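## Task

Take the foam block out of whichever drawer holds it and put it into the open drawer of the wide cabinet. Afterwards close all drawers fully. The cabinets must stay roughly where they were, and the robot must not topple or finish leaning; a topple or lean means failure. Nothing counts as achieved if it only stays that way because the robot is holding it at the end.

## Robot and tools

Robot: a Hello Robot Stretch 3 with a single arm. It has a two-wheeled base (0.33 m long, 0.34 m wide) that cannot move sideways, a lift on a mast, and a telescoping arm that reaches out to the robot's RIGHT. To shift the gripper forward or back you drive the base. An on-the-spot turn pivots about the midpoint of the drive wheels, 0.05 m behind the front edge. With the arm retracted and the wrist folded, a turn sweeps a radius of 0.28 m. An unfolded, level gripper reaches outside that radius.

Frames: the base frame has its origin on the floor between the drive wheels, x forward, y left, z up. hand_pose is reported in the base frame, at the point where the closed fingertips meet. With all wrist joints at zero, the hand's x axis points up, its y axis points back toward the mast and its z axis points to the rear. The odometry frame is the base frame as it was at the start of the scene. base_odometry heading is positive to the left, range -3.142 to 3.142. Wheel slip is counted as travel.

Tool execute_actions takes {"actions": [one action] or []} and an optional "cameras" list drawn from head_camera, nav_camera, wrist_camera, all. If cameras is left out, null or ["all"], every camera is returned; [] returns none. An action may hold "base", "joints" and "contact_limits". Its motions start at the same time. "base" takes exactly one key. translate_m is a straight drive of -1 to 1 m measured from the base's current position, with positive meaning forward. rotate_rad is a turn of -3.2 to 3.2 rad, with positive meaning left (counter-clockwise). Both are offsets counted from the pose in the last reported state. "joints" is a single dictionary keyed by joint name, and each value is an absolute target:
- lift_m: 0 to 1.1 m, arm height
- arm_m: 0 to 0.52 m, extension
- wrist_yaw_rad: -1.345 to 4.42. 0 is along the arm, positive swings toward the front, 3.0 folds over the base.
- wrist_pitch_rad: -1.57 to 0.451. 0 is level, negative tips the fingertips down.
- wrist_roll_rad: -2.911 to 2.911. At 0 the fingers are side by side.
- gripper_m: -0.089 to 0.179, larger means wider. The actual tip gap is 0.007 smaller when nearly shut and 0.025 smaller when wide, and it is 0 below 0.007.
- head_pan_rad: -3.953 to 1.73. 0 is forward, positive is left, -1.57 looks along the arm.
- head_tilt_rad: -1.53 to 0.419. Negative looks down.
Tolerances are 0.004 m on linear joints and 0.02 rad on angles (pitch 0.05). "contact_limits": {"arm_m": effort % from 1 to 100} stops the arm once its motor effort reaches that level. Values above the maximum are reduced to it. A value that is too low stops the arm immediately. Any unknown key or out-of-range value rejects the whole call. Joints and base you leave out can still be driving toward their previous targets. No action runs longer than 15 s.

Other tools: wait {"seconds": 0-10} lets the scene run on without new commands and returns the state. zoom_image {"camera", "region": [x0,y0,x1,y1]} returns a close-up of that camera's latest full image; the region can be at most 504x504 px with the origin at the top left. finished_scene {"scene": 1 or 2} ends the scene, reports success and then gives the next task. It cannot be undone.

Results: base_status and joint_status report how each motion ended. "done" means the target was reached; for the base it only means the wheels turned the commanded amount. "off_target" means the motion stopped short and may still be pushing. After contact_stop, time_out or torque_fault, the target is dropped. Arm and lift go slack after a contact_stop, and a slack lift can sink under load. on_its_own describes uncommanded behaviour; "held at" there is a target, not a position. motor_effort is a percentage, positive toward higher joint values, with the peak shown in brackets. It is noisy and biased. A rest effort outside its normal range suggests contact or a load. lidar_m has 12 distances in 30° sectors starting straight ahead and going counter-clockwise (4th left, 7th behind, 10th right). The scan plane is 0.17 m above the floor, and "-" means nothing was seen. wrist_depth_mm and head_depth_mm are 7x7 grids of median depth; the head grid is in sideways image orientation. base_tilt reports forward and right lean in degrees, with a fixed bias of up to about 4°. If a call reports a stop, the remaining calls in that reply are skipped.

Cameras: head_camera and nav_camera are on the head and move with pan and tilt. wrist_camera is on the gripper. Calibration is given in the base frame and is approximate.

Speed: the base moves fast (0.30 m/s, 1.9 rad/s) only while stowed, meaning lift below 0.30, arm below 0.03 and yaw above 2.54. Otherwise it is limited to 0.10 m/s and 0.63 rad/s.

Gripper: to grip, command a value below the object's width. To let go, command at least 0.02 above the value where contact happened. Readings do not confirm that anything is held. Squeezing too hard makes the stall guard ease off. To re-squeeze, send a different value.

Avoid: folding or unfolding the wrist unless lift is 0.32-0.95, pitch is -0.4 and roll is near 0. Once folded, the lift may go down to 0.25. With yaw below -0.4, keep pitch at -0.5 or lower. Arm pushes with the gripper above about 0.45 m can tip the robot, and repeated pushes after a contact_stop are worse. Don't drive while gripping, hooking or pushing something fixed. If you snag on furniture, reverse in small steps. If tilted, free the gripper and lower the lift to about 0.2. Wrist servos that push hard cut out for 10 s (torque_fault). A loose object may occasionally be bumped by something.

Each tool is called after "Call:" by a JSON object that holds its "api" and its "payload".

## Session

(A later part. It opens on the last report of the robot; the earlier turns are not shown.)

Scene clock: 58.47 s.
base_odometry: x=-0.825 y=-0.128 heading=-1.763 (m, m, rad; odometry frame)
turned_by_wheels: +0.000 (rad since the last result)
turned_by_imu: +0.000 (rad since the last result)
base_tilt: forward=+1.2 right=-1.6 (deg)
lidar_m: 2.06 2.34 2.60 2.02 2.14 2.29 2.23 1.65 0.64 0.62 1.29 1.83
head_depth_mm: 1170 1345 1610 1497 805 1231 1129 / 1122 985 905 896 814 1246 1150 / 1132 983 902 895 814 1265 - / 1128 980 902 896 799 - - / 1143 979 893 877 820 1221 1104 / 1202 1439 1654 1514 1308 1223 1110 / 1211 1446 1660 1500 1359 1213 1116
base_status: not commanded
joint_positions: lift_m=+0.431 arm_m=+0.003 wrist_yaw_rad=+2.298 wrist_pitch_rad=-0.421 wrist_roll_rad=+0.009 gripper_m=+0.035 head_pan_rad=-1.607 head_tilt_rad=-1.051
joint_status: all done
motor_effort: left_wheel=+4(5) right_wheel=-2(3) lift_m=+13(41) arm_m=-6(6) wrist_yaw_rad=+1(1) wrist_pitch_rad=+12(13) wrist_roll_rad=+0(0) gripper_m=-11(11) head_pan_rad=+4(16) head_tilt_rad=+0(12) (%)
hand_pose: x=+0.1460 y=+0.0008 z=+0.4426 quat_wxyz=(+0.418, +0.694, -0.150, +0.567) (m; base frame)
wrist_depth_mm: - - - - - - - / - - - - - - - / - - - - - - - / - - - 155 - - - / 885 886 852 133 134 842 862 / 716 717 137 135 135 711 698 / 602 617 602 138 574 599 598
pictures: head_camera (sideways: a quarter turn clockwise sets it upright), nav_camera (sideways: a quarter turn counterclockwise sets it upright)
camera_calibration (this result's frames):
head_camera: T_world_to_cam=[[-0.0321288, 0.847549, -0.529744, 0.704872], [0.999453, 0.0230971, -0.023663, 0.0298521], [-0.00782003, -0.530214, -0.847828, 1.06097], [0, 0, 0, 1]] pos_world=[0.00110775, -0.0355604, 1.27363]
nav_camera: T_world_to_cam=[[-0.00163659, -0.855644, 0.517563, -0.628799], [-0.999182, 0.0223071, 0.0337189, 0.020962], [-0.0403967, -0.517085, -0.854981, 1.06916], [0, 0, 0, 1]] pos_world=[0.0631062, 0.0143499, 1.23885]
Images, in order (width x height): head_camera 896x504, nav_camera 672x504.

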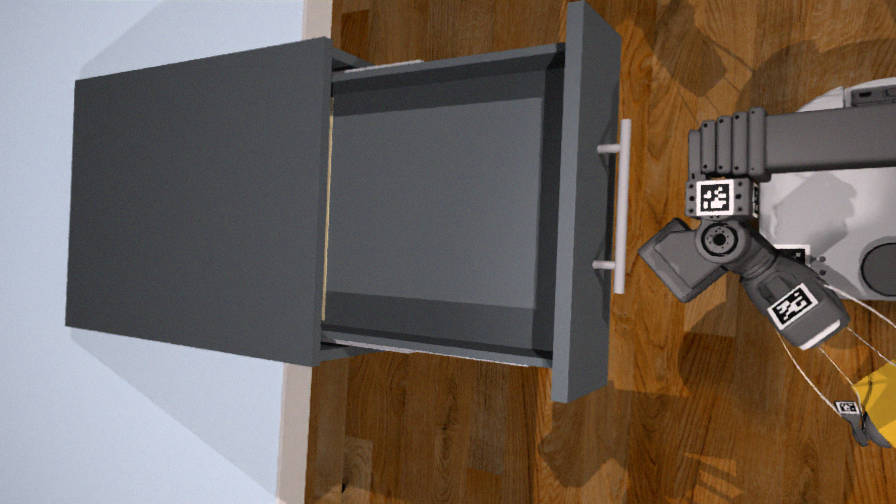

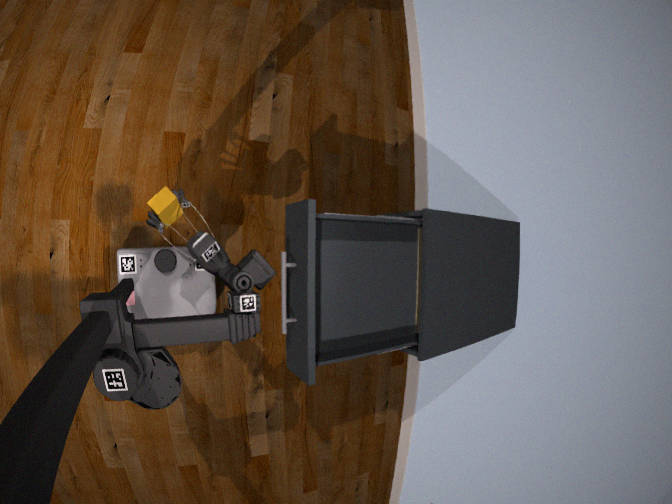

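Call:
{"api": "execute_actions", "payload": {"actions": [{"joints": {"lift_m": 0.42, "arm_m": 0.03}, "contact_limits": {"arm_m": 20}}], "cameras": []}}

Call:
{"api": "execute_actions", "payload": {"actions": [{"joints": {"arm_m": 0.32}, "contact_limits": {"arm_m": 20}}], "cameras": ["head_camera", "nav_camera"]}}

Scene clock: 60.53 s.
base_odometry: x=-0.825 y=-0.128 heading=-1.763 (m, m, rad; odometry frame)
turned_by_wheels: +0.000 (rad since the last result)
turned_by_imu: +0.000 (rad since the last result)
base_tilt: forward=+1.1 right=-1.6 (deg)
lidar_m: 2.06 2.34 2.59 2.02 2.14 2.29 2.24 1.65 0.64 0.62 1.29 1.84
head_depth_mm: 1164 1346 1600 1509 806 1234 1129 / 1122 987 906 893 826 1247 1153 / 1133 984 903 894 760 1262 - / 1133 979 899 896 750 - - / 1137 979 899 877 822 1235 1101 / 1203 1435 1669 1513 1322 1218 759 / 1211 1442 1667 1508 1345 1225 1115
base_status: not commanded
joint_positions: lift_m=+0.421 arm_m=+0.030 wrist_yaw_rad=+2.298 wrist_pitch_rad=-0.421 wrist_roll_rad=+0.009 gripper_m=+0.035 head_pan_rad=-1.607 head_tilt_rad=-1.050
joint_status: all done
motor_effort: left_wheel=+4(5) right_wheel=-2(3) lift_m=+13(14) arm_m=+7(8) wrist_yaw_rad=+1(2) wrist_pitch_rad=+12(13) wrist_roll_rad=+0(0) gripper_m=-11(11) head_pan_rad=+3(4) head_tilt_rad=+0(0) (%)
contact_limits: arm_m 20 (drawing in: default 30, maximum 50; extending or still: default 42, maximum 68)
hand_pose: x=+0.1460 y=-0.0256 z=+0.4326 quat_wxyz=(+0.418, +0.694, -0.150, +0.567) (m; base frame)
wrist_depth_mm: - - - - - - - / - - - - - - - / - - - - - - - / - - - 155 - - - / 848 845 863 133 134 844 848 / 709 701 137 135 135 692 684 / 606 594 587 138 565 595 595
pictures: none
No camera images: the call's "cameras" was empty. Leave "cameras" out to get every camera's image.

Scene clock: 63.90 s.
base_odometry: x=-0.825 y=-0.128 heading=-1.763 (m, m, rad; odometry frame)
turned_by_wheels: +0.000 (rad since the last result)
turned_by_imu: +0.000 (rad since the last result)
base_tilt: forward=+1.2 right=-1.6 (deg)
lidar_m: 2.05 2.35 2.59 2.02 2.14 2.29 2.23 1.65 0.64 0.62 1.29 1.83
head_depth_mm: 1162 1342 1602 1535 1368 1242 1126 / 1122 987 888 1110 1362 1225 1148 / 1129 988 887 1112 1350 1231 - / 1134 978 864 1031 1362 1238 - / 1142 979 864 1134 1354 1223 1114 / 1199 1432 1655 1511 1346 1223 1113 / 1214 1456 1658 1519 1350 1216 1109
base_status: not commanded
joint_positions: lift_m=+0.421 arm_m=+0.320 wrist_yaw_rad=+2.298 wrist_pitch_rad=-0.421 wrist_roll_rad=+0.009 gripper_m=+0.035 head_pan_rad=-1.607 head_tilt_rad=-1.050
joint_status: all done
motor_effort: left_wheel=+4(5) right_wheel=-1(2) lift_m=+13(14) arm_m=+7(9) wrist_yaw_rad=+1(1) wrist_pitch_rad=+12(12) wrist_roll_rad=+0(0) gripper_m=-11(10) head_pan_rad=+3(4) head_tilt_rad=+0(0) (%)
contact_limits: arm_m 20 (drawing in: default 30, maximum 50; extending or still: default 42, maximum 68)
hand_pose: x=+0.1460 y=-0.3156 z=+0.4326 quat_wxyz=(+0.418, +0.694, -0.150, +0.567) (m; base frame)
wrist_depth_mm: - - - - - - - / - - - - - - - / - - - - - - - / - - - 155 - - - / 857 854 862 134 134 854 835 / 719 705 137 136 136 706 677 / - 603 585 138 567 580 600
pictures: head_camera (sideways: a quarter turn clockwise sets it upright), nav_camera (sideways: a quarter turn counterclockwise sets it upright)
camera_calibration (this result's frames):
head_camera: T_world_to_cam=[[-0.0322655, 0.847241, -0.530227, 0.705503], [0.999449, 0.0232318, -0.023697, 0.0298964], [-0.00775893, -0.5307, -0.847524, 1.06058], [0, 0, 0, 1]] pos_world=[0.00111244, -0.0355773, 1.27365]
nav_camera: T_world_to_cam=[[-0.00149899, -0.855348, 0.518052, -0.629437], [-0.999185, 0.0221782, 0.0337269, 0.0209516], [-0.0403377, -0.517579, -0.854684, 1.06877], [0, 0, 0, 1]] pos_world=[0.0631028, 0.0143223, 1.23884]
Images, in order (width x height): head_camera 896x504, nav_camera 672x504.

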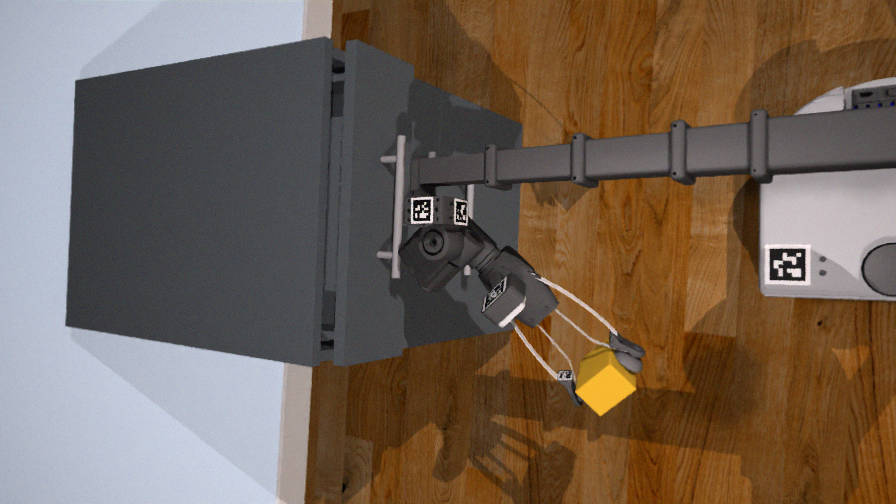

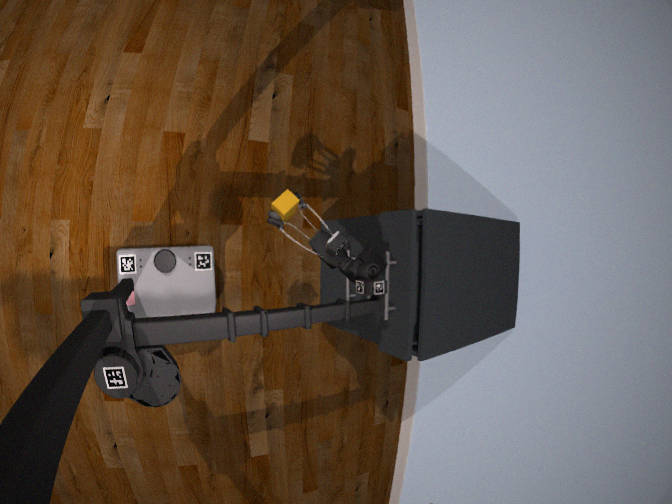

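Call:
{"api": "zoom_image", "payload": {"camera": "head_camera", "region": [280, 20, 480, 200]}}

Region (280, 20, 480, 200) of head_camera's 896x504 image, scaled by 2.520, with more detail than that image has; it fills the top 454 rows of this view, and the rest is white.

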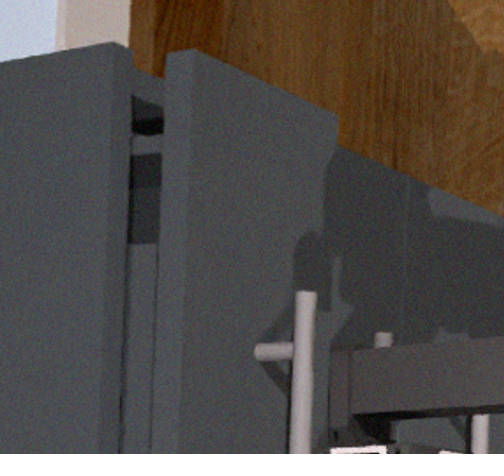

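Call:
{"api": "execute_actions", "payload": {"actions": [{"joints": {"arm_m": 0.37}, "contact_limits": {"arm_m": 14}}], "cameras": ["head_camera"]}}

Scene clock: 65.50 s.
base_odometry: x=-0.825 y=-0.128 heading=-1.763 (m, m, rad; odometry frame)
turned_by_wheels: +0.000 (rad since the last result)
turned_by_imu: +0.000 (rad since the last result)
base_tilt: forward=+1.1 right=-1.6 (deg)
lidar_m: 2.06 2.34 2.59 2.02 2.14 2.29 2.24 1.65 0.64 0.62 1.29 1.84
head_depth_mm: 1164 1334 1601 1542 1369 1226 1127 / 1128 986 887 1115 1376 1232 1150 / 1127 982 883 1124 1337 1225 - / 1136 979 886 1180 1355 1229 - / 1142 980 894 1137 1356 1222 1114 / 1201 1431 1664 1505 1311 1220 1114 / 1201 1448 1657 1509 1339 1218 1112
base_status: not commanded
joint_positions: lift_m=+0.421 arm_m=+0.358 wrist_yaw_rad=+2.301 wrist_pitch_rad=-0.421 wrist_roll_rad=+0.009 gripper_m=+0.035 head_pan_rad=-1.607 head_tilt_rad=-1.050
joint_status: arm_m contact_stop (moved +0.038 of +0.050)
on_its_own: arm_m is slack since a contact_stop, until your next command for it (your +0.370 is given up)
motor_effort: left_wheel=+5(6) right_wheel=-5(6) lift_m=+14(15) arm_m=+0(18) wrist_yaw_rad=-3(1) wrist_pitch_rad=+12(13) wrist_roll_rad=+0(0) gripper_m=-10(11) head_pan_rad=+3(3) head_tilt_rad=+0(0) (%)
contact_limits: arm_m 14 (drawing in: default 30, maximum 50; extending or still: default 42, maximum 68)
hand_pose: x=+0.1455 y=-0.3533 z=+0.4325 quat_wxyz=(+0.417, +0.694, -0.149, +0.568) (m; base frame)
wrist_depth_mm: - - - - - - - / - - - - - - - / - - - - - - - / - - - 155 - - - / 843 838 837 133 134 837 829 / 738 711 136 136 135 689 685 / - 608 595 138 568 601 586
pictures: head_camera (sideways: a quarter turn clockwise sets it upright)
camera_calibration (this result's frames):
head_camera: T_world_to_cam=[[-0.0324137, 0.846965, -0.530659, 0.706067], [0.999445, 0.023383, -0.0237273, 0.0299359], [-0.00768778, -0.531134, -0.847253, 1.06022], [0, 0, 0, 1]] pos_world=[0.00111774, -0.0355925, 1.27367]
Images, in order (width x height): head_camera 896x504.

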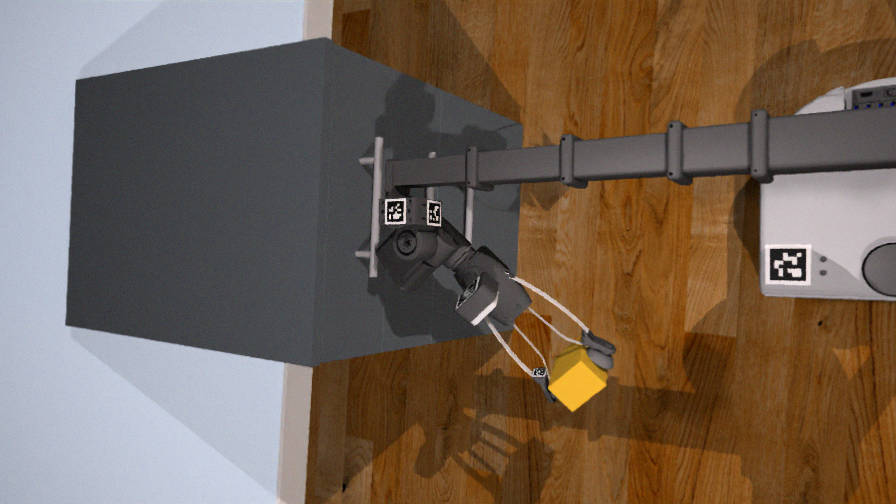

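Call:
{"api": "zoom_image", "payload": {"camera": "head_camera", "region": [290, 20, 450, 160]}}

Call:
{"api": "zoom_image", "payload": {"camera": "head_camera", "region": [290, 260, 540, 400]}}

Region (290, 20, 450, 160) of head_camera's 896x504 image, scaled by 3.150, with more detail than that image has; it fills the top 441 rows of this view, and the rest is white.

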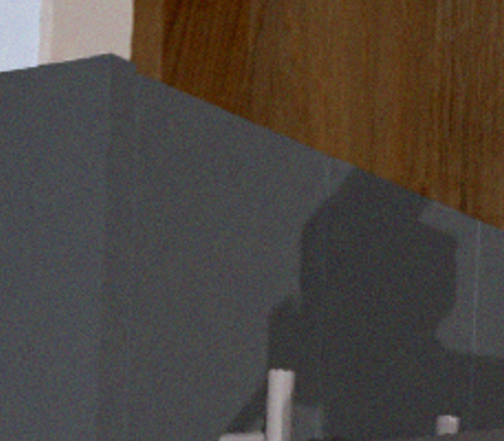

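Region (290, 260, 540, 400) of head_camera's 896x504 image, scaled by 2.016, with more detail than that image has; it fills the top 282 rows of this view, and the rest is white.

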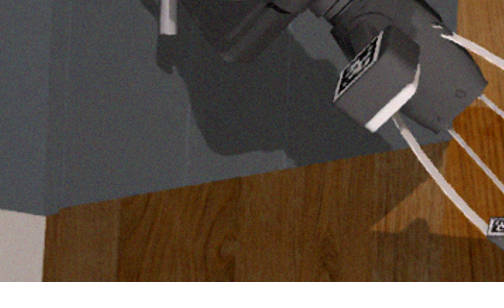

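Call:
{"api": "execute_actions", "payload": {"actions": [{"base": {"rotate_rad": 1.905}, "joints": {"arm_m": 0.0, "lift_m": 0.28, "wrist_yaw_rad": 2.7, "head_pan_rad": -3.4, "head_tilt_rad": -0.9}}], "cameras": ["head_camera", "nav_camera"]}}

Scene clock: 71.03 s.
base_odometry: x=-0.825 y=-0.128 heading=+0.142 (m, m, rad; odometry frame)
turned_by_wheels: +1.905 (rad since the last result)
turned_by_imu: +1.894 (rad since the last result)
base_tilt: forward=+1.2 right=-1.6 (deg)
lidar_m: 2.04 2.44 2.24 2.05 1.33 0.62 0.62 1.53 2.51 2.05 2.34 2.02
head_depth_mm: 1073 1190 1051 894 1453 1297 - / 1090 1201 1019 908 1130 1292 1174 / 1114 1219 1008 905 1114 1288 - / 1124 1236 1007 922 1196 1286 - / 1144 1328 1531 1609 1435 1274 1168 / 1169 1351 1596 1686 1440 1274 1150 / 1178 1372 1644 1683 1441 1271 1138
base_status: done
joint_positions: lift_m=+0.281 arm_m=+0.003 wrist_yaw_rad=+2.698 wrist_pitch_rad=-0.421 wrist_roll_rad=+0.009 gripper_m=+0.035 head_pan_rad=-3.393 head_tilt_rad=-0.902
joint_status: all done
joint sent to its limit — the command would take arm_m past its lower limit, so that joint was sent only as far as its limit.
motor_effort: left_wheel=-3(12) right_wheel=+4(11) lift_m=+13(14) arm_m=-6(3) wrist_yaw_rad=+2(3) wrist_pitch_rad=+12(12) wrist_roll_rad=+0(0) gripper_m=-10(10) head_pan_rad=-3(45) head_tilt_rad=+1(9) (%)
hand_pose: x=+0.0749 y=+0.0542 z=+0.2926 quat_wxyz=(+0.297, +0.710, -0.009, +0.639) (m; base frame)
wrist_depth_mm: - - - - - - - / - - - - - - - / - - - - - - - / 823 801 801 154 788 785 800 / 669 637 640 133 134 624 617 / - 529 137 135 135 519 515 / - 468 - 139 419 452 446
pictures: head_camera (sideways: a quarter turn clockwise sets it upright), nav_camera (sideways: a quarter turn counterclockwise sets it upright)
camera_calibration (this result's frames):
head_camera: T_world_to_cam=[[0.749807, -0.127892, -0.649178, 0.855707], [-0.195074, -0.98026, -0.0321954, 0.0482524], [-0.632246, 0.150778, -0.759955, 0.950536], [0, 0, 0, 1]] pos_world=[-0.03123, 0.0134179, 1.27942]
nav_camera: T_world_to_cam=[[-0.752146, 0.163031, 0.638511, -0.781794], [0.240329, 0.970045, 0.0354185, 0.0111816], [-0.613611, 0.180093, -0.768797, 0.96061], [0, 0, 0, 1]] pos_world=[-0.00127016, -0.0563889, 1.2373]
Images, in order (width x height): head_camera 896x504, nav_camera 672x504.

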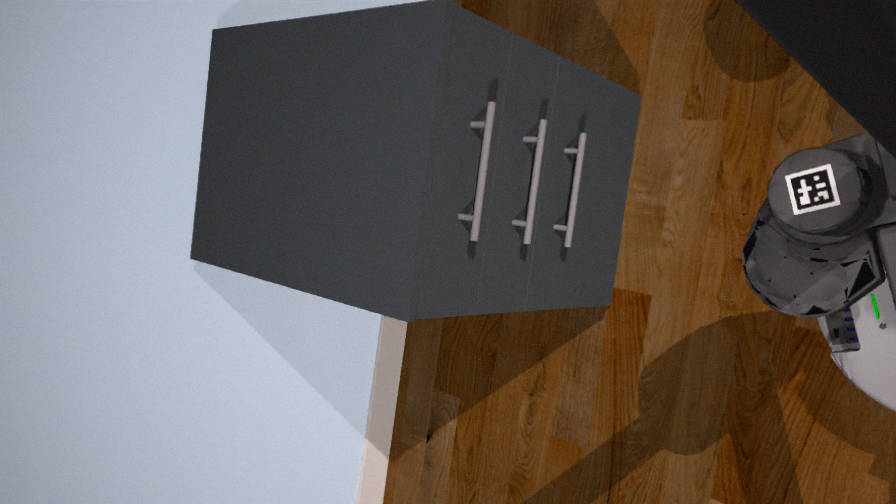

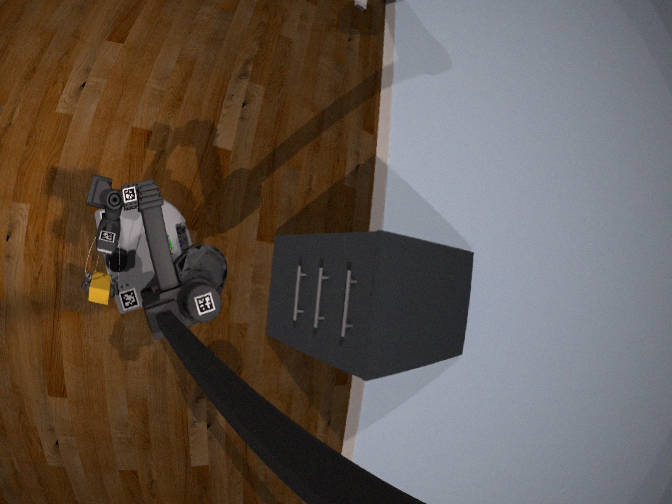

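Call:
{"api": "zoom_image", "payload": {"camera": "head_camera", "region": [380, 200, 660, 340]}}

Call:
{"api": "execute_actions", "payload": {"actions": [{"base": {"translate_m": 1.0}, "joints": {"head_pan_rad": -0.05, "head_tilt_rad": -0.85}}], "cameras": ["head_camera", "nav_camera"]}}

Region (380, 200, 660, 340) of head_camera's 896x504 image, scaled by 1.800, with more detail than that image has.

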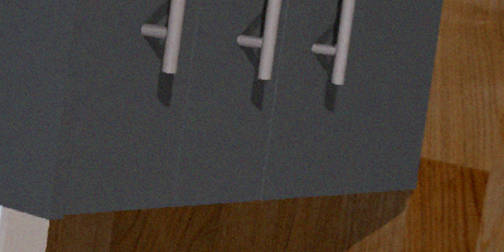

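Scene clock: 76.10 s.
base_odometry: x=+0.165 y=+0.014 heading=+0.142 (m, m, rad; odometry frame)
turned_by_wheels: +0.000 (rad since the last result)
turned_by_imu: +0.007 (rad since the last result)
base_tilt: forward=+1.1 right=-1.6 (deg)
lidar_m: 1.11 2.01 1.87 1.88 2.33 1.55 1.56 2.69 2.49 2.26 1.75 1.10
head_depth_mm: 935 1049 1112 940 1428 1326 1166 / 955 1093 1144 967 1455 1324 1164 / 1004 1146 1156 1026 1482 1308 1162 / 1043 1198 1166 1092 1509 1308 1156 / 1090 1246 1189 1165 1503 1306 1151 / 1636 1906 1091 1256 1499 1296 1151 / 1727 2028 2030 1716 1492 1298 1146
base_status: done
joint_positions: lift_m=+0.281 arm_m=+0.003 wrist_yaw_rad=+2.698 wrist_pitch_rad=-0.421 wrist_roll_rad=+0.009 gripper_m=+0.035 head_pan_rad=-0.057 head_tilt_rad=-0.852
joint_status: all done
motor_effort: left_wheel=-3(10) right_wheel=+4(10) lift_m=+13(13) arm_m=-6(6) wrist_yaw_rad=+1(2) wrist_pitch_rad=+12(12) wrist_roll_rad=+0(0) gripper_m=-11(11) head_pan_rad=+4(44) head_tilt_rad=+1(7) (%)
hand_pose: x=+0.0749 y=+0.0543 z=+0.2926 quat_wxyz=(+0.297, +0.710, -0.009, +0.639) (m; base frame)
wrist_depth_mm: - - - - - - - / - - - - - - - / - - - - - - - / 809 782 806 155 791 795 782 / 668 634 623 133 134 609 627 / - 523 137 136 135 524 516 / - 466 - 138 421 441 442
pictures: head_camera (sideways: a quarter turn clockwise sets it upright), nav_camera (sideways: a quarter turn counterclockwise sets it upright)
camera_calibration (this result's frames):
head_camera: T_world_to_cam=[[-0.726914, -0.0214315, -0.686394, 0.913209], [0.00351347, 0.999384, -0.034925, 0.0505968], [0.686719, -0.0277991, -0.726391, 0.898843], [0, 0, 0, 1]] pos_world=[0.0463942, -0.00600716, 1.2815]
nav_camera: T_world_to_cam=[[0.736524, -0.0126217, 0.676293, -0.840106], [-0.0499926, -0.998107, 0.0358173, 0.0124311], [0.674561, -0.0601899, -0.735761, 0.909793], [0, 0, 0, 1]] pos_world=[0.00566902, 0.0565644, 1.2371]
Images, in order (width x height): head_camera 896x504, nav_camera 672x504.

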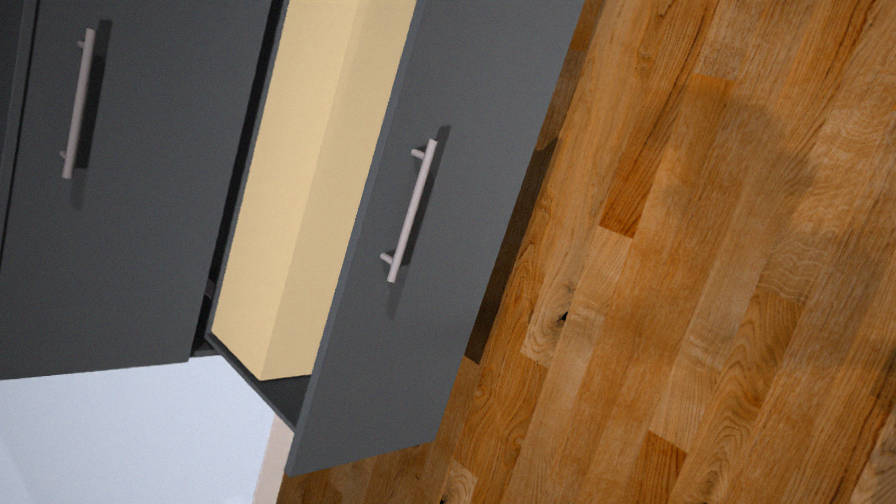

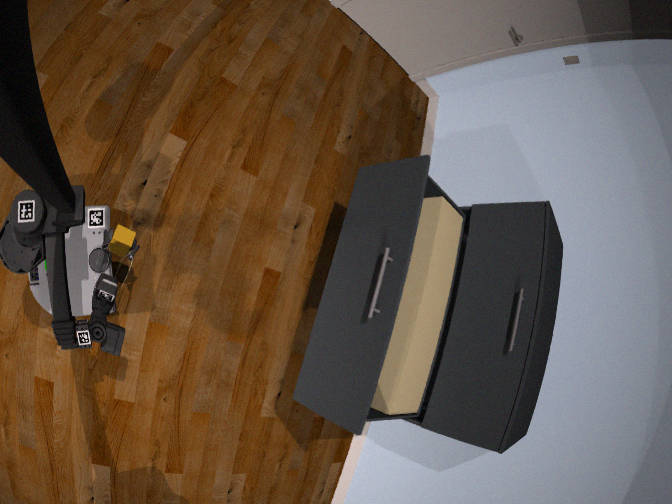

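Call:
{"api": "zoom_image", "payload": {"camera": "head_camera", "region": [180, 280, 400, 500]}}

Call:
{"api": "zoom_image", "payload": {"camera": "head_camera", "region": [240, 0, 480, 200]}}

Region (180, 280, 400, 500) of head_camera's 896x504 image, scaled by 2.291, with more detail than that image has.

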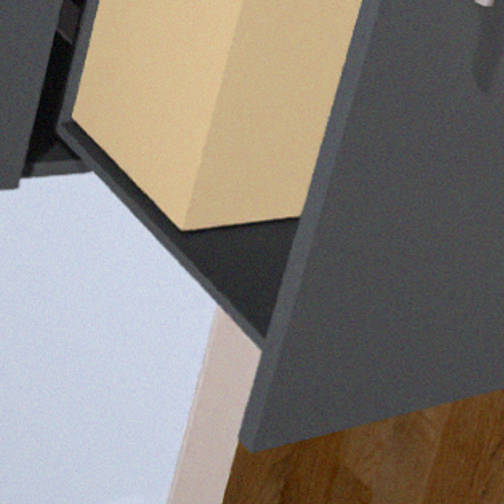

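Region (240, 0, 480, 200) of head_camera's 896x504 image, scaled by 2.100, with more detail than that image has.

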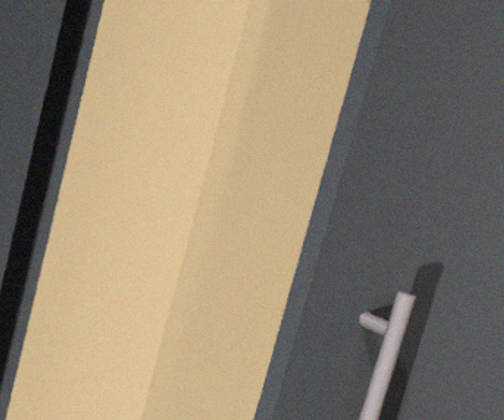

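Call:
{"api": "execute_actions", "payload": {"actions": [{"base": {"translate_m": 0.473}, "joints": {"lift_m": 0.87, "head_pan_rad": -0.35, "head_tilt_rad": -1.1}}], "cameras": ["head_camera", "nav_camera"]}}

Scene clock: 86.70 s.
base_odometry: x=+0.633 y=+0.081 heading=+0.142 (m, m, rad; odometry frame)
turned_by_wheels: +0.000 (rad since the last result)
turned_by_imu: +0.003 (rad since the last result)
base_tilt: forward=+1.2 right=-1.6 (deg)
lidar_m: 0.68 1.49 1.66 1.70 2.13 2.45 2.01 2.81 2.37 1.96 0.72 0.67
head_depth_mm: 620 738 839 915 731 1219 - / 627 747 840 937 752 1220 - / 634 760 840 948 735 1219 - / 641 771 837 935 811 1215 1146 / 648 784 838 950 844 1230 383 / 658 796 841 936 876 1222 321 / 669 808 844 959 912 1206 310
base_status: done
joint_positions: lift_m=+0.869 arm_m=+0.003 wrist_yaw_rad=+2.698 wrist_pitch_rad=-0.421 wrist_roll_rad=+0.009 gripper_m=+0.035 head_pan_rad=-0.343 head_tilt_rad=-1.087
joint_status: all done
motor_effort: left_wheel=-3(14) right_wheel=+4(9) lift_m=+47(49) arm_m=-5(6) wrist_yaw_rad=+1(1) wrist_pitch_rad=+12(12) wrist_roll_rad=+0(0) gripper_m=-11(11) head_pan_rad=-3(26) head_tilt_rad=-4(18) (%)
hand_pose: x=+0.0748 y=+0.0543 z=+0.8812 quat_wxyz=(+0.297, +0.710, -0.009, +0.639) (m; base frame)
wrist_depth_mm: - - - - - - - / - - - - - - - / - - - - - - - / - - - 155 - - - / - - - 133 134 587 593 / - - 137 135 135 460 566 / - - - 138 - 438 495
pictures: head_camera (sideways: a quarter turn clockwise sets it upright), nav_camera (sideways: a quarter turn counterclockwise sets it upright)
camera_calibration (this result's frames):
head_camera: T_world_to_cam=[[-0.835188, 0.231805, -0.498726, 0.669365], [0.279273, 0.959971, -0.0214947, 0.0314213], [0.47378, -0.157233, -0.866493, 1.08229], [0, 0, 0, 1]] pos_world=[0.0375009, -0.015153, 1.27231]
nav_camera: T_world_to_cam=[[0.832278, -0.266287, 0.486215, -0.593051], [-0.322101, -0.946123, 0.0331896, 0.0175225], [0.451182, -0.184233, -0.873208, 1.08985], [0, 0, 0, 1]] pos_world=[0.00750682, 0.0594435, 1.23943]
Images, in order (width x height): head_camera 896x504, nav_camera 672x504.

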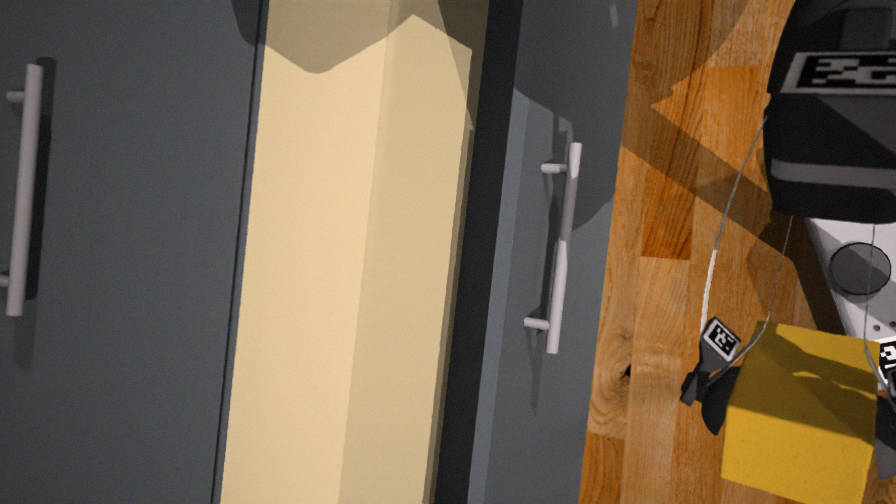

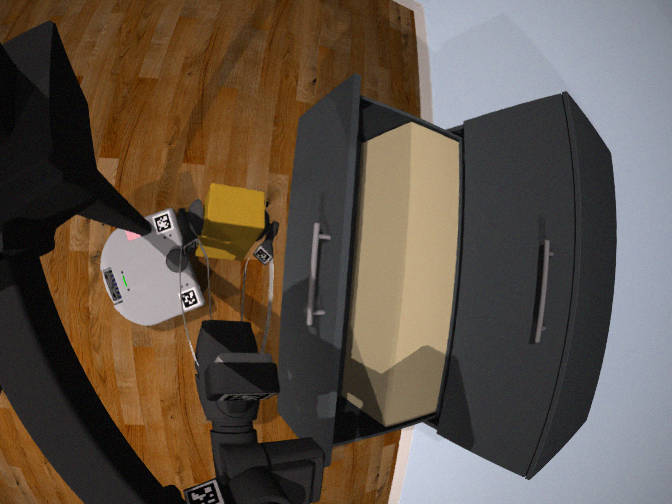

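Call:
{"api": "execute_actions", "payload": {"actions": [{"base": {"rotate_rad": 1.19}, "joints": {"wrist_yaw_rad": 0.0, "wrist_pitch_rad": -1.57, "head_pan_rad": -1.45, "head_tilt_rad": -1.1}}]}}

Scene clock: 90.23 s.
base_odometry: x=+0.633 y=+0.081 heading=+1.332 (m, m, rad; odometry frame)
turned_by_wheels: +1.190 (rad since the last result)
turned_by_imu: +1.183 (rad since the last result)
base_tilt: forward=+1.1 right=-1.6 (deg)
lidar_m: 1.66 1.75 2.40 2.00 2.05 2.80 2.37 1.67 0.69 0.67 0.70 1.68
head_depth_mm: 618 729 845 - - 1188 1123 / 629 749 839 842 - 1195 1149 / 643 768 838 904 - - - / 657 788 841 940 823 834 - / 672 812 851 953 896 1212 1110 / 687 835 864 948 1276 1208 1105 / 703 856 864 787 1282 1206 1114
base_status: done
joint_positions: lift_m=+0.869 arm_m=+0.003 wrist_yaw_rad=+0.003 wrist_pitch_rad=-1.564 wrist_roll_rad=+0.009 gripper_m=+0.035 head_pan_rad=-1.443 head_tilt_rad=-1.087
joint_status: all done
motor_effort: left_wheel=-3(10) right_wheel=+4(8) lift_m=+47(47) arm_m=-5(5) wrist_yaw_rad=-4(6) wrist_pitch_rad=-3(11) wrist_roll_rad=+0(0) gripper_m=-11(11) head_pan_rad=-2(45) head_tilt_rad=-4(5) (%)
hand_pose: x=-0.0217 y=-0.1255 z=+0.7516 quat_wxyz=(+0.500, +0.497, -0.503, -0.500) (m; base frame)
wrist_depth_mm: 356 323 288 290 301 325 317 / 909 869 875 890 891 849 884 / 896 888 880 897 907 906 900 / 918 902 911 131 912 893 904 / 936 934 942 133 133 935 916 / 966 940 136 135 136 933 936 / 971 984 - 139 988 976 978
pictures: head_camera (sideways: a quarter turn clockwise sets it upright), nav_camera (sideways: a quarter turn counterclockwise sets it upright), wrist_camera
camera_calibration (this result's frames):
head_camera: T_world_to_cam=[[-0.172528, 0.849415, -0.498726, 0.665322], [0.98215, 0.186868, -0.0214947, 0.0271337], [0.0749381, -0.493532, -0.866493, 1.08473], [0, 0, 0, 1]] pos_world=[0.00685023, -0.0348577, 1.27231]
nav_camera: T_world_to_cam=[[0.140482, -0.862473, 0.486215, -0.588831], [-0.98925, -0.142421, 0.0331896, 0.0215921], [0.0406221, -0.485651, -0.873208, 1.09235], [0, 0, 0, 1]] pos_world=[0.0597063, 0.025727, 1.23943]
wrist_camera: T_world_to_cam=[[-0.999999, -0.00155395, -0.000700267, -0.024123], [-0.00164086, 0.988865, 0.148804, 0.0517947], [0.000461236, 0.148804, -0.988867, 0.921853], [0, 0, 0, 1]] pos_world=[-0.0244632, -0.188431, 0.903866]
Images, in order (width x height): head_camera 896x504, nav_camera 672x504, wrist_camera 644x364.

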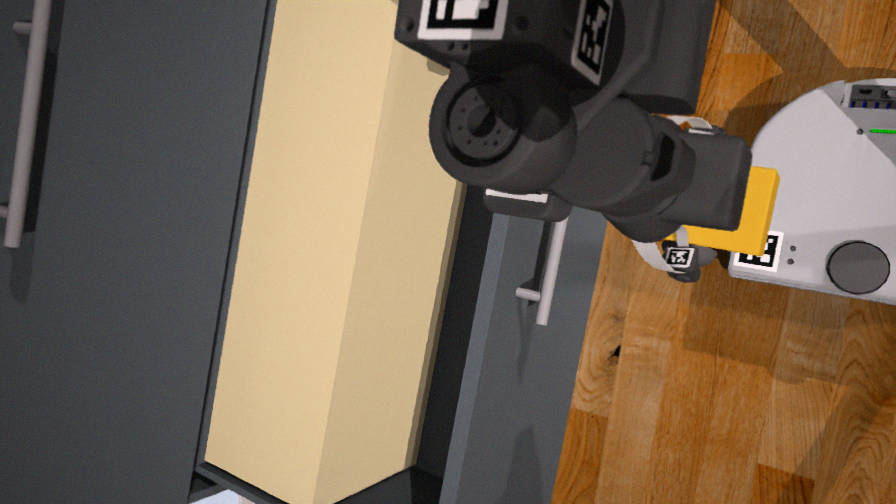

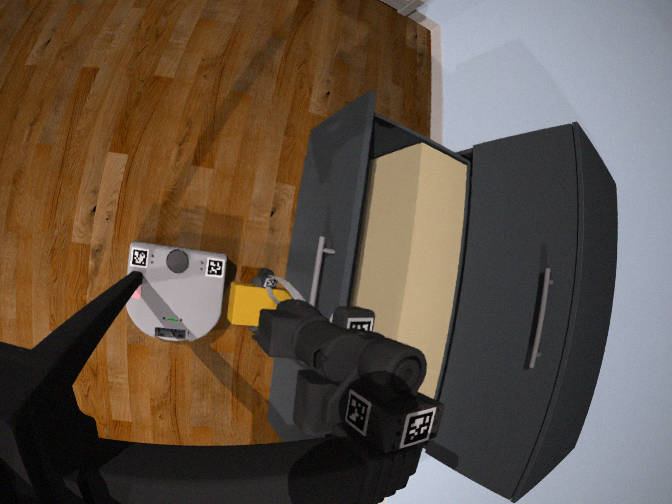

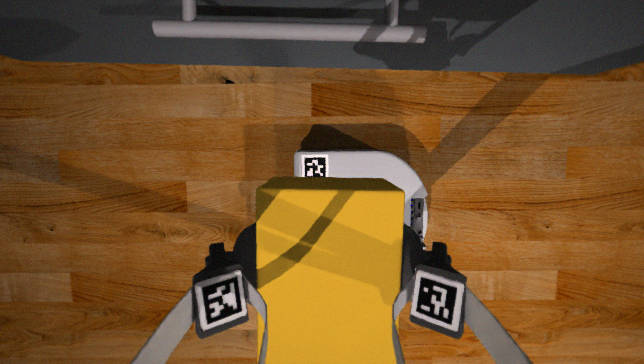

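Call:
{"api": "zoom_image", "payload": {"camera": "head_camera", "region": [300, 200, 620, 400]}}

Region (300, 200, 620, 400) of head_camera's 896x504 image, scaled by 1.575, with more detail than that image has; it fills the top 315 rows of this view, and the rest is white.

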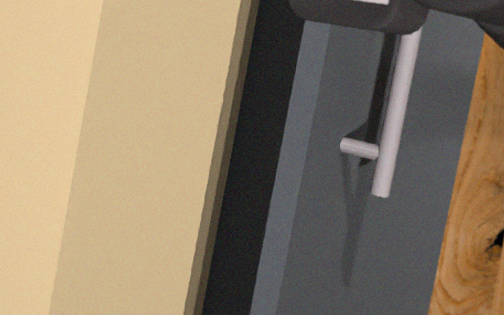

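Call:
{"api": "execute_actions", "payload": {"actions": [{"joints": {"arm_m": 0.285, "wrist_roll_rad": 1.57, "head_pan_rad": -1.5, "head_tilt_rad": -1.0}}]}}

Scene clock: 95.57 s.
base_odometry: x=+0.633 y=+0.081 heading=+1.332 (m, m, rad; odometry frame)
turned_by_wheels: +0.000 (rad since the last result)
turned_by_imu: +0.000 (rad since the last result)
base_tilt: forward=+1.1 right=-1.6 (deg)
lidar_m: 1.66 1.76 2.40 2.01 2.05 2.80 2.37 1.67 0.69 0.67 0.70 1.67
head_depth_mm: 572 - 860 832 931 1193 1122 / 586 - 860 843 716 1192 1145 / 601 705 - 639 704 1202 1161 / 609 729 873 839 711 1209 1164 / 631 743 870 885 718 1218 1119 / 639 758 886 911 760 1230 1117 / 649 771 878 943 750 1235 1109
base_status: not commanded
joint_positions: lift_m=+0.869 arm_m=+0.285 wrist_yaw_rad=+0.001 wrist_pitch_rad=-1.565 wrist_roll_rad=+1.567 gripper_m=+0.035 head_pan_rad=-1.493 head_tilt_rad=-1.001
joint_status: all done
motor_effort: left_wheel=-3(3) right_wheel=+4(4) lift_m=+47(47) arm_m=+6(7) wrist_yaw_rad=-2(4) wrist_pitch_rad=-3(3) wrist_roll_rad=+1(2) gripper_m=-11(11) head_pan_rad=-3(8) head_tilt_rad=+0(7) (%)
hand_pose: x=-0.0216 y=-0.4067 z=+0.7516 quat_wxyz=(+0.002, +0.001, -0.709, -0.705) (m; base frame)
wrist_depth_mm: 262 261 354 493 353 848 843 / 269 268 361 501 350 209 858 / 273 272 373 507 338 214 874 / 279 277 334 154 256 219 883 / 286 288 295 133 134 916 936 / 293 292 137 135 136 954 942 / 302 299 351 139 238 972 946
pictures: head_camera (sideways: a quarter turn clockwise sets it upright), nav_camera (sideways: a quarter turn counterclockwise sets it upright), wrist_camera
camera_calibration (this result's frames):
head_camera: T_world_to_cam=[[-0.126145, 0.811133, -0.571096, 0.759318], [0.990446, 0.135315, -0.0265823, 0.0337093], [0.0557164, -0.568993, -0.820453, 1.025], [0, 0, 0, 1]] pos_world=[0.0052877, -0.0372511, 1.2755]
nav_camera: T_world_to_cam=[[0.0935647, -0.823605, 0.559393, -0.683873], [-0.995373, -0.0897327, 0.0343719, 0.0200865], [0.021887, -0.560021, -0.828189, 1.03395], [0, 0, 0, 1]] pos_world=[0.0613497, 0.0175969, 1.23817]
wrist_camera: T_world_to_cam=[[-0.0123243, 0.999903, -0.00651718, 0.408504], [0.988061, 0.0131789, 0.153501, -0.0491602], [0.153572, -0.00454757, -0.988127, 0.904083], [0, 0, 0, 1]] pos_world=[-0.0852343, -0.403705, 0.903557]
Images, in order (width x height): head_camera 896x504, nav_camera 672x504, wrist_camera 644x364.

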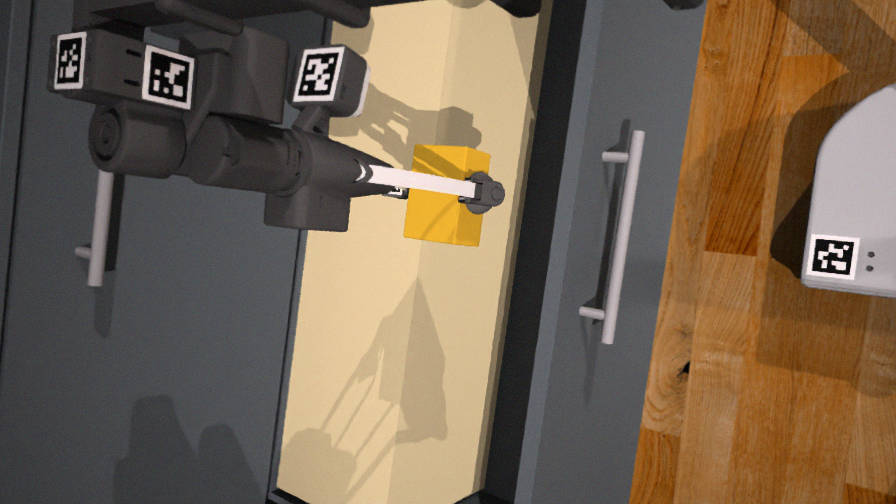

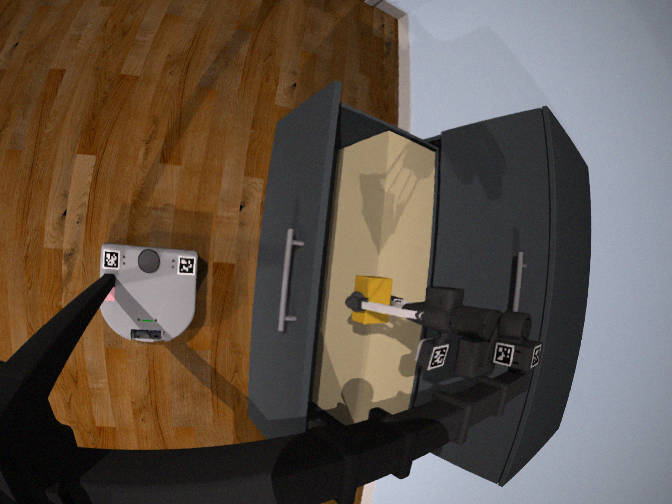

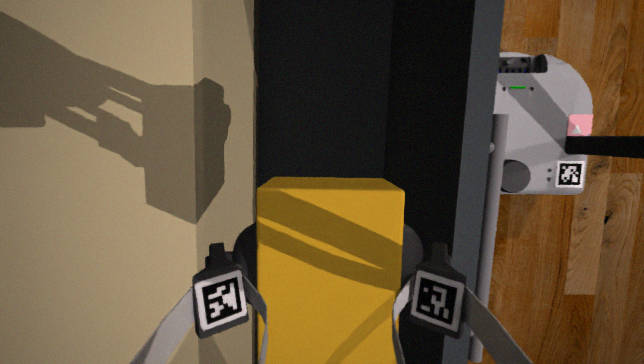

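Call:
{"api": "execute_actions", "payload": {"actions": [{"joints": {"lift_m": 0.57, "head_pan_rad": -1.75, "head_tilt_rad": -1.05}}]}}

Scene clock: 99.97 s.
base_odometry: x=+0.633 y=+0.081 heading=+1.332 (m, m, rad; odometry frame)
turned_by_wheels: +0.000 (rad since the last result)
turned_by_imu: +0.000 (rad since the last result)
base_tilt: forward=+1.2 right=-1.6 (deg)
lidar_m: 1.66 1.75 2.40 2.01 2.06 2.81 2.37 1.67 0.69 0.67 0.70 1.67
head_depth_mm: 654 780 882 939 799 1232 1126 / 645 769 884 960 770 1254 - / 637 758 878 902 - 1233 - / 620 747 883 - 705 1233 - / 610 740 862 874 705 1230 1119 / 604 730 852 882 724 1204 1117 / 601 720 853 860 744 1202 1111
base_status: not commanded
joint_positions: lift_m=+0.571 arm_m=+0.285 wrist_yaw_rad=+0.001 wrist_pitch_rad=-1.565 wrist_roll_rad=+1.567 gripper_m=+0.035 head_pan_rad=-1.743 head_tilt_rad=-1.037
joint_status: all done
motor_effort: left_wheel=-3(3) right_wheel=+4(4) lift_m=+13(42) arm_m=+6(6) wrist_yaw_rad=-2(2) wrist_pitch_rad=-3(3) wrist_roll_rad=+1(1) gripper_m=-11(11) head_pan_rad=-3(22) head_tilt_rad=-5(8) (%)
hand_pose: x=-0.0216 y=-0.4067 z=+0.4530 quat_wxyz=(+0.002, +0.001, -0.709, -0.705) (m; base frame)
wrist_depth_mm: 141 186 209 206 206 165 107 / 142 190 212 212 210 162 106 / 143 192 217 217 214 160 106 / 143 193 221 154 216 159 105 / 141 196 226 133 134 157 104 / 142 197 137 136 136 156 103 / 143 186 238 139 234 144 102
pictures: head_camera (sideways: a quarter turn clockwise sets it upright), nav_camera (sideways: a quarter turn counterclockwise sets it upright), wrist_camera
camera_calibration (this result's frames):
head_camera: T_world_to_cam=[[0.0815615, 0.836686, -0.541576, 0.719592], [0.993329, -0.112686, -0.0244949, 0.0309729], [-0.0815228, -0.535965, -0.840295, 1.05163], [0, 0, 0, 1]] pos_world=[-0.00372542, -0.0349454, 1.27415]
nav_camera: T_world_to_cam=[[-0.116141, -0.840305, 0.529527, -0.643686], [-0.986893, 0.157771, 0.0339121, 0.0206349], [-0.112041, -0.518648, -0.847615, 1.06002], [0, 0, 0, 1]] pos_world=[0.0643718, 0.00563009, 1.23864]
wrist_camera: T_world_to_cam=[[-0.0123247, 0.999903, -0.0065173, 0.406562], [0.988061, 0.0131792, 0.153501, -0.00332836], [0.153572, -0.00454763, -0.988127, 0.609053], [0, 0, 0, 1]] pos_world=[-0.0852343, -0.403708, 0.604982]
Images, in order (width x height): head_camera 896x504, nav_camera 672x504, wrist_camera 644x364.

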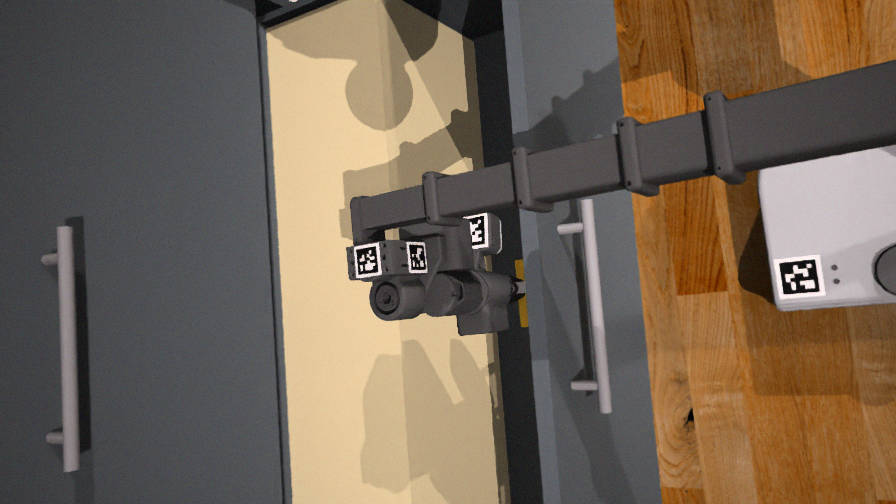

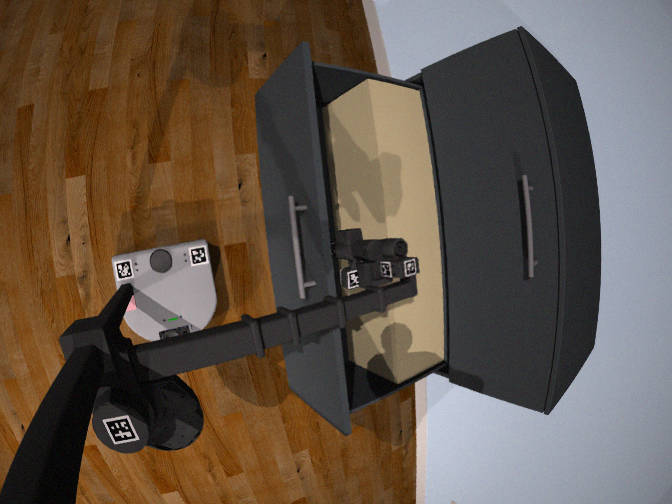

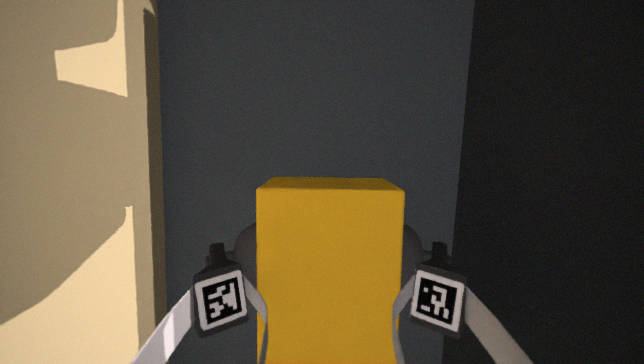

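Call:
{"api": "zoom_image", "payload": {"camera": "head_camera", "region": [400, 100, 660, 280]}}

Call:
{"api": "zoom_image", "payload": {"camera": "nav_camera", "region": [270, 230, 430, 350]}}

Region (400, 100, 660, 280) of head_camera's 896x504 image, scaled by 1.938, with more detail than that image has; it fills the top 349 rows of this view, and the rest is white.

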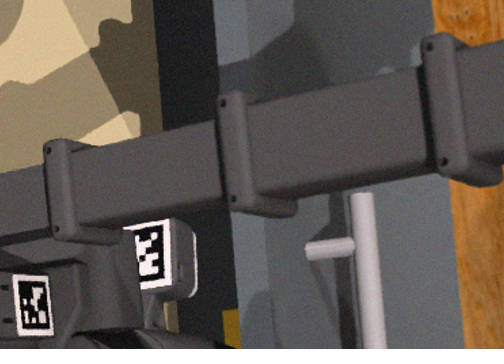

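Region (270, 230, 430, 350) of nav_camera's 672x504 image, scaled by 3.150, with more detail than that image has; it fills the top 378 rows of this view, and the rest is white.

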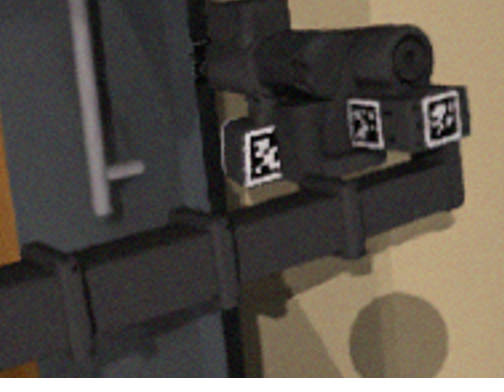

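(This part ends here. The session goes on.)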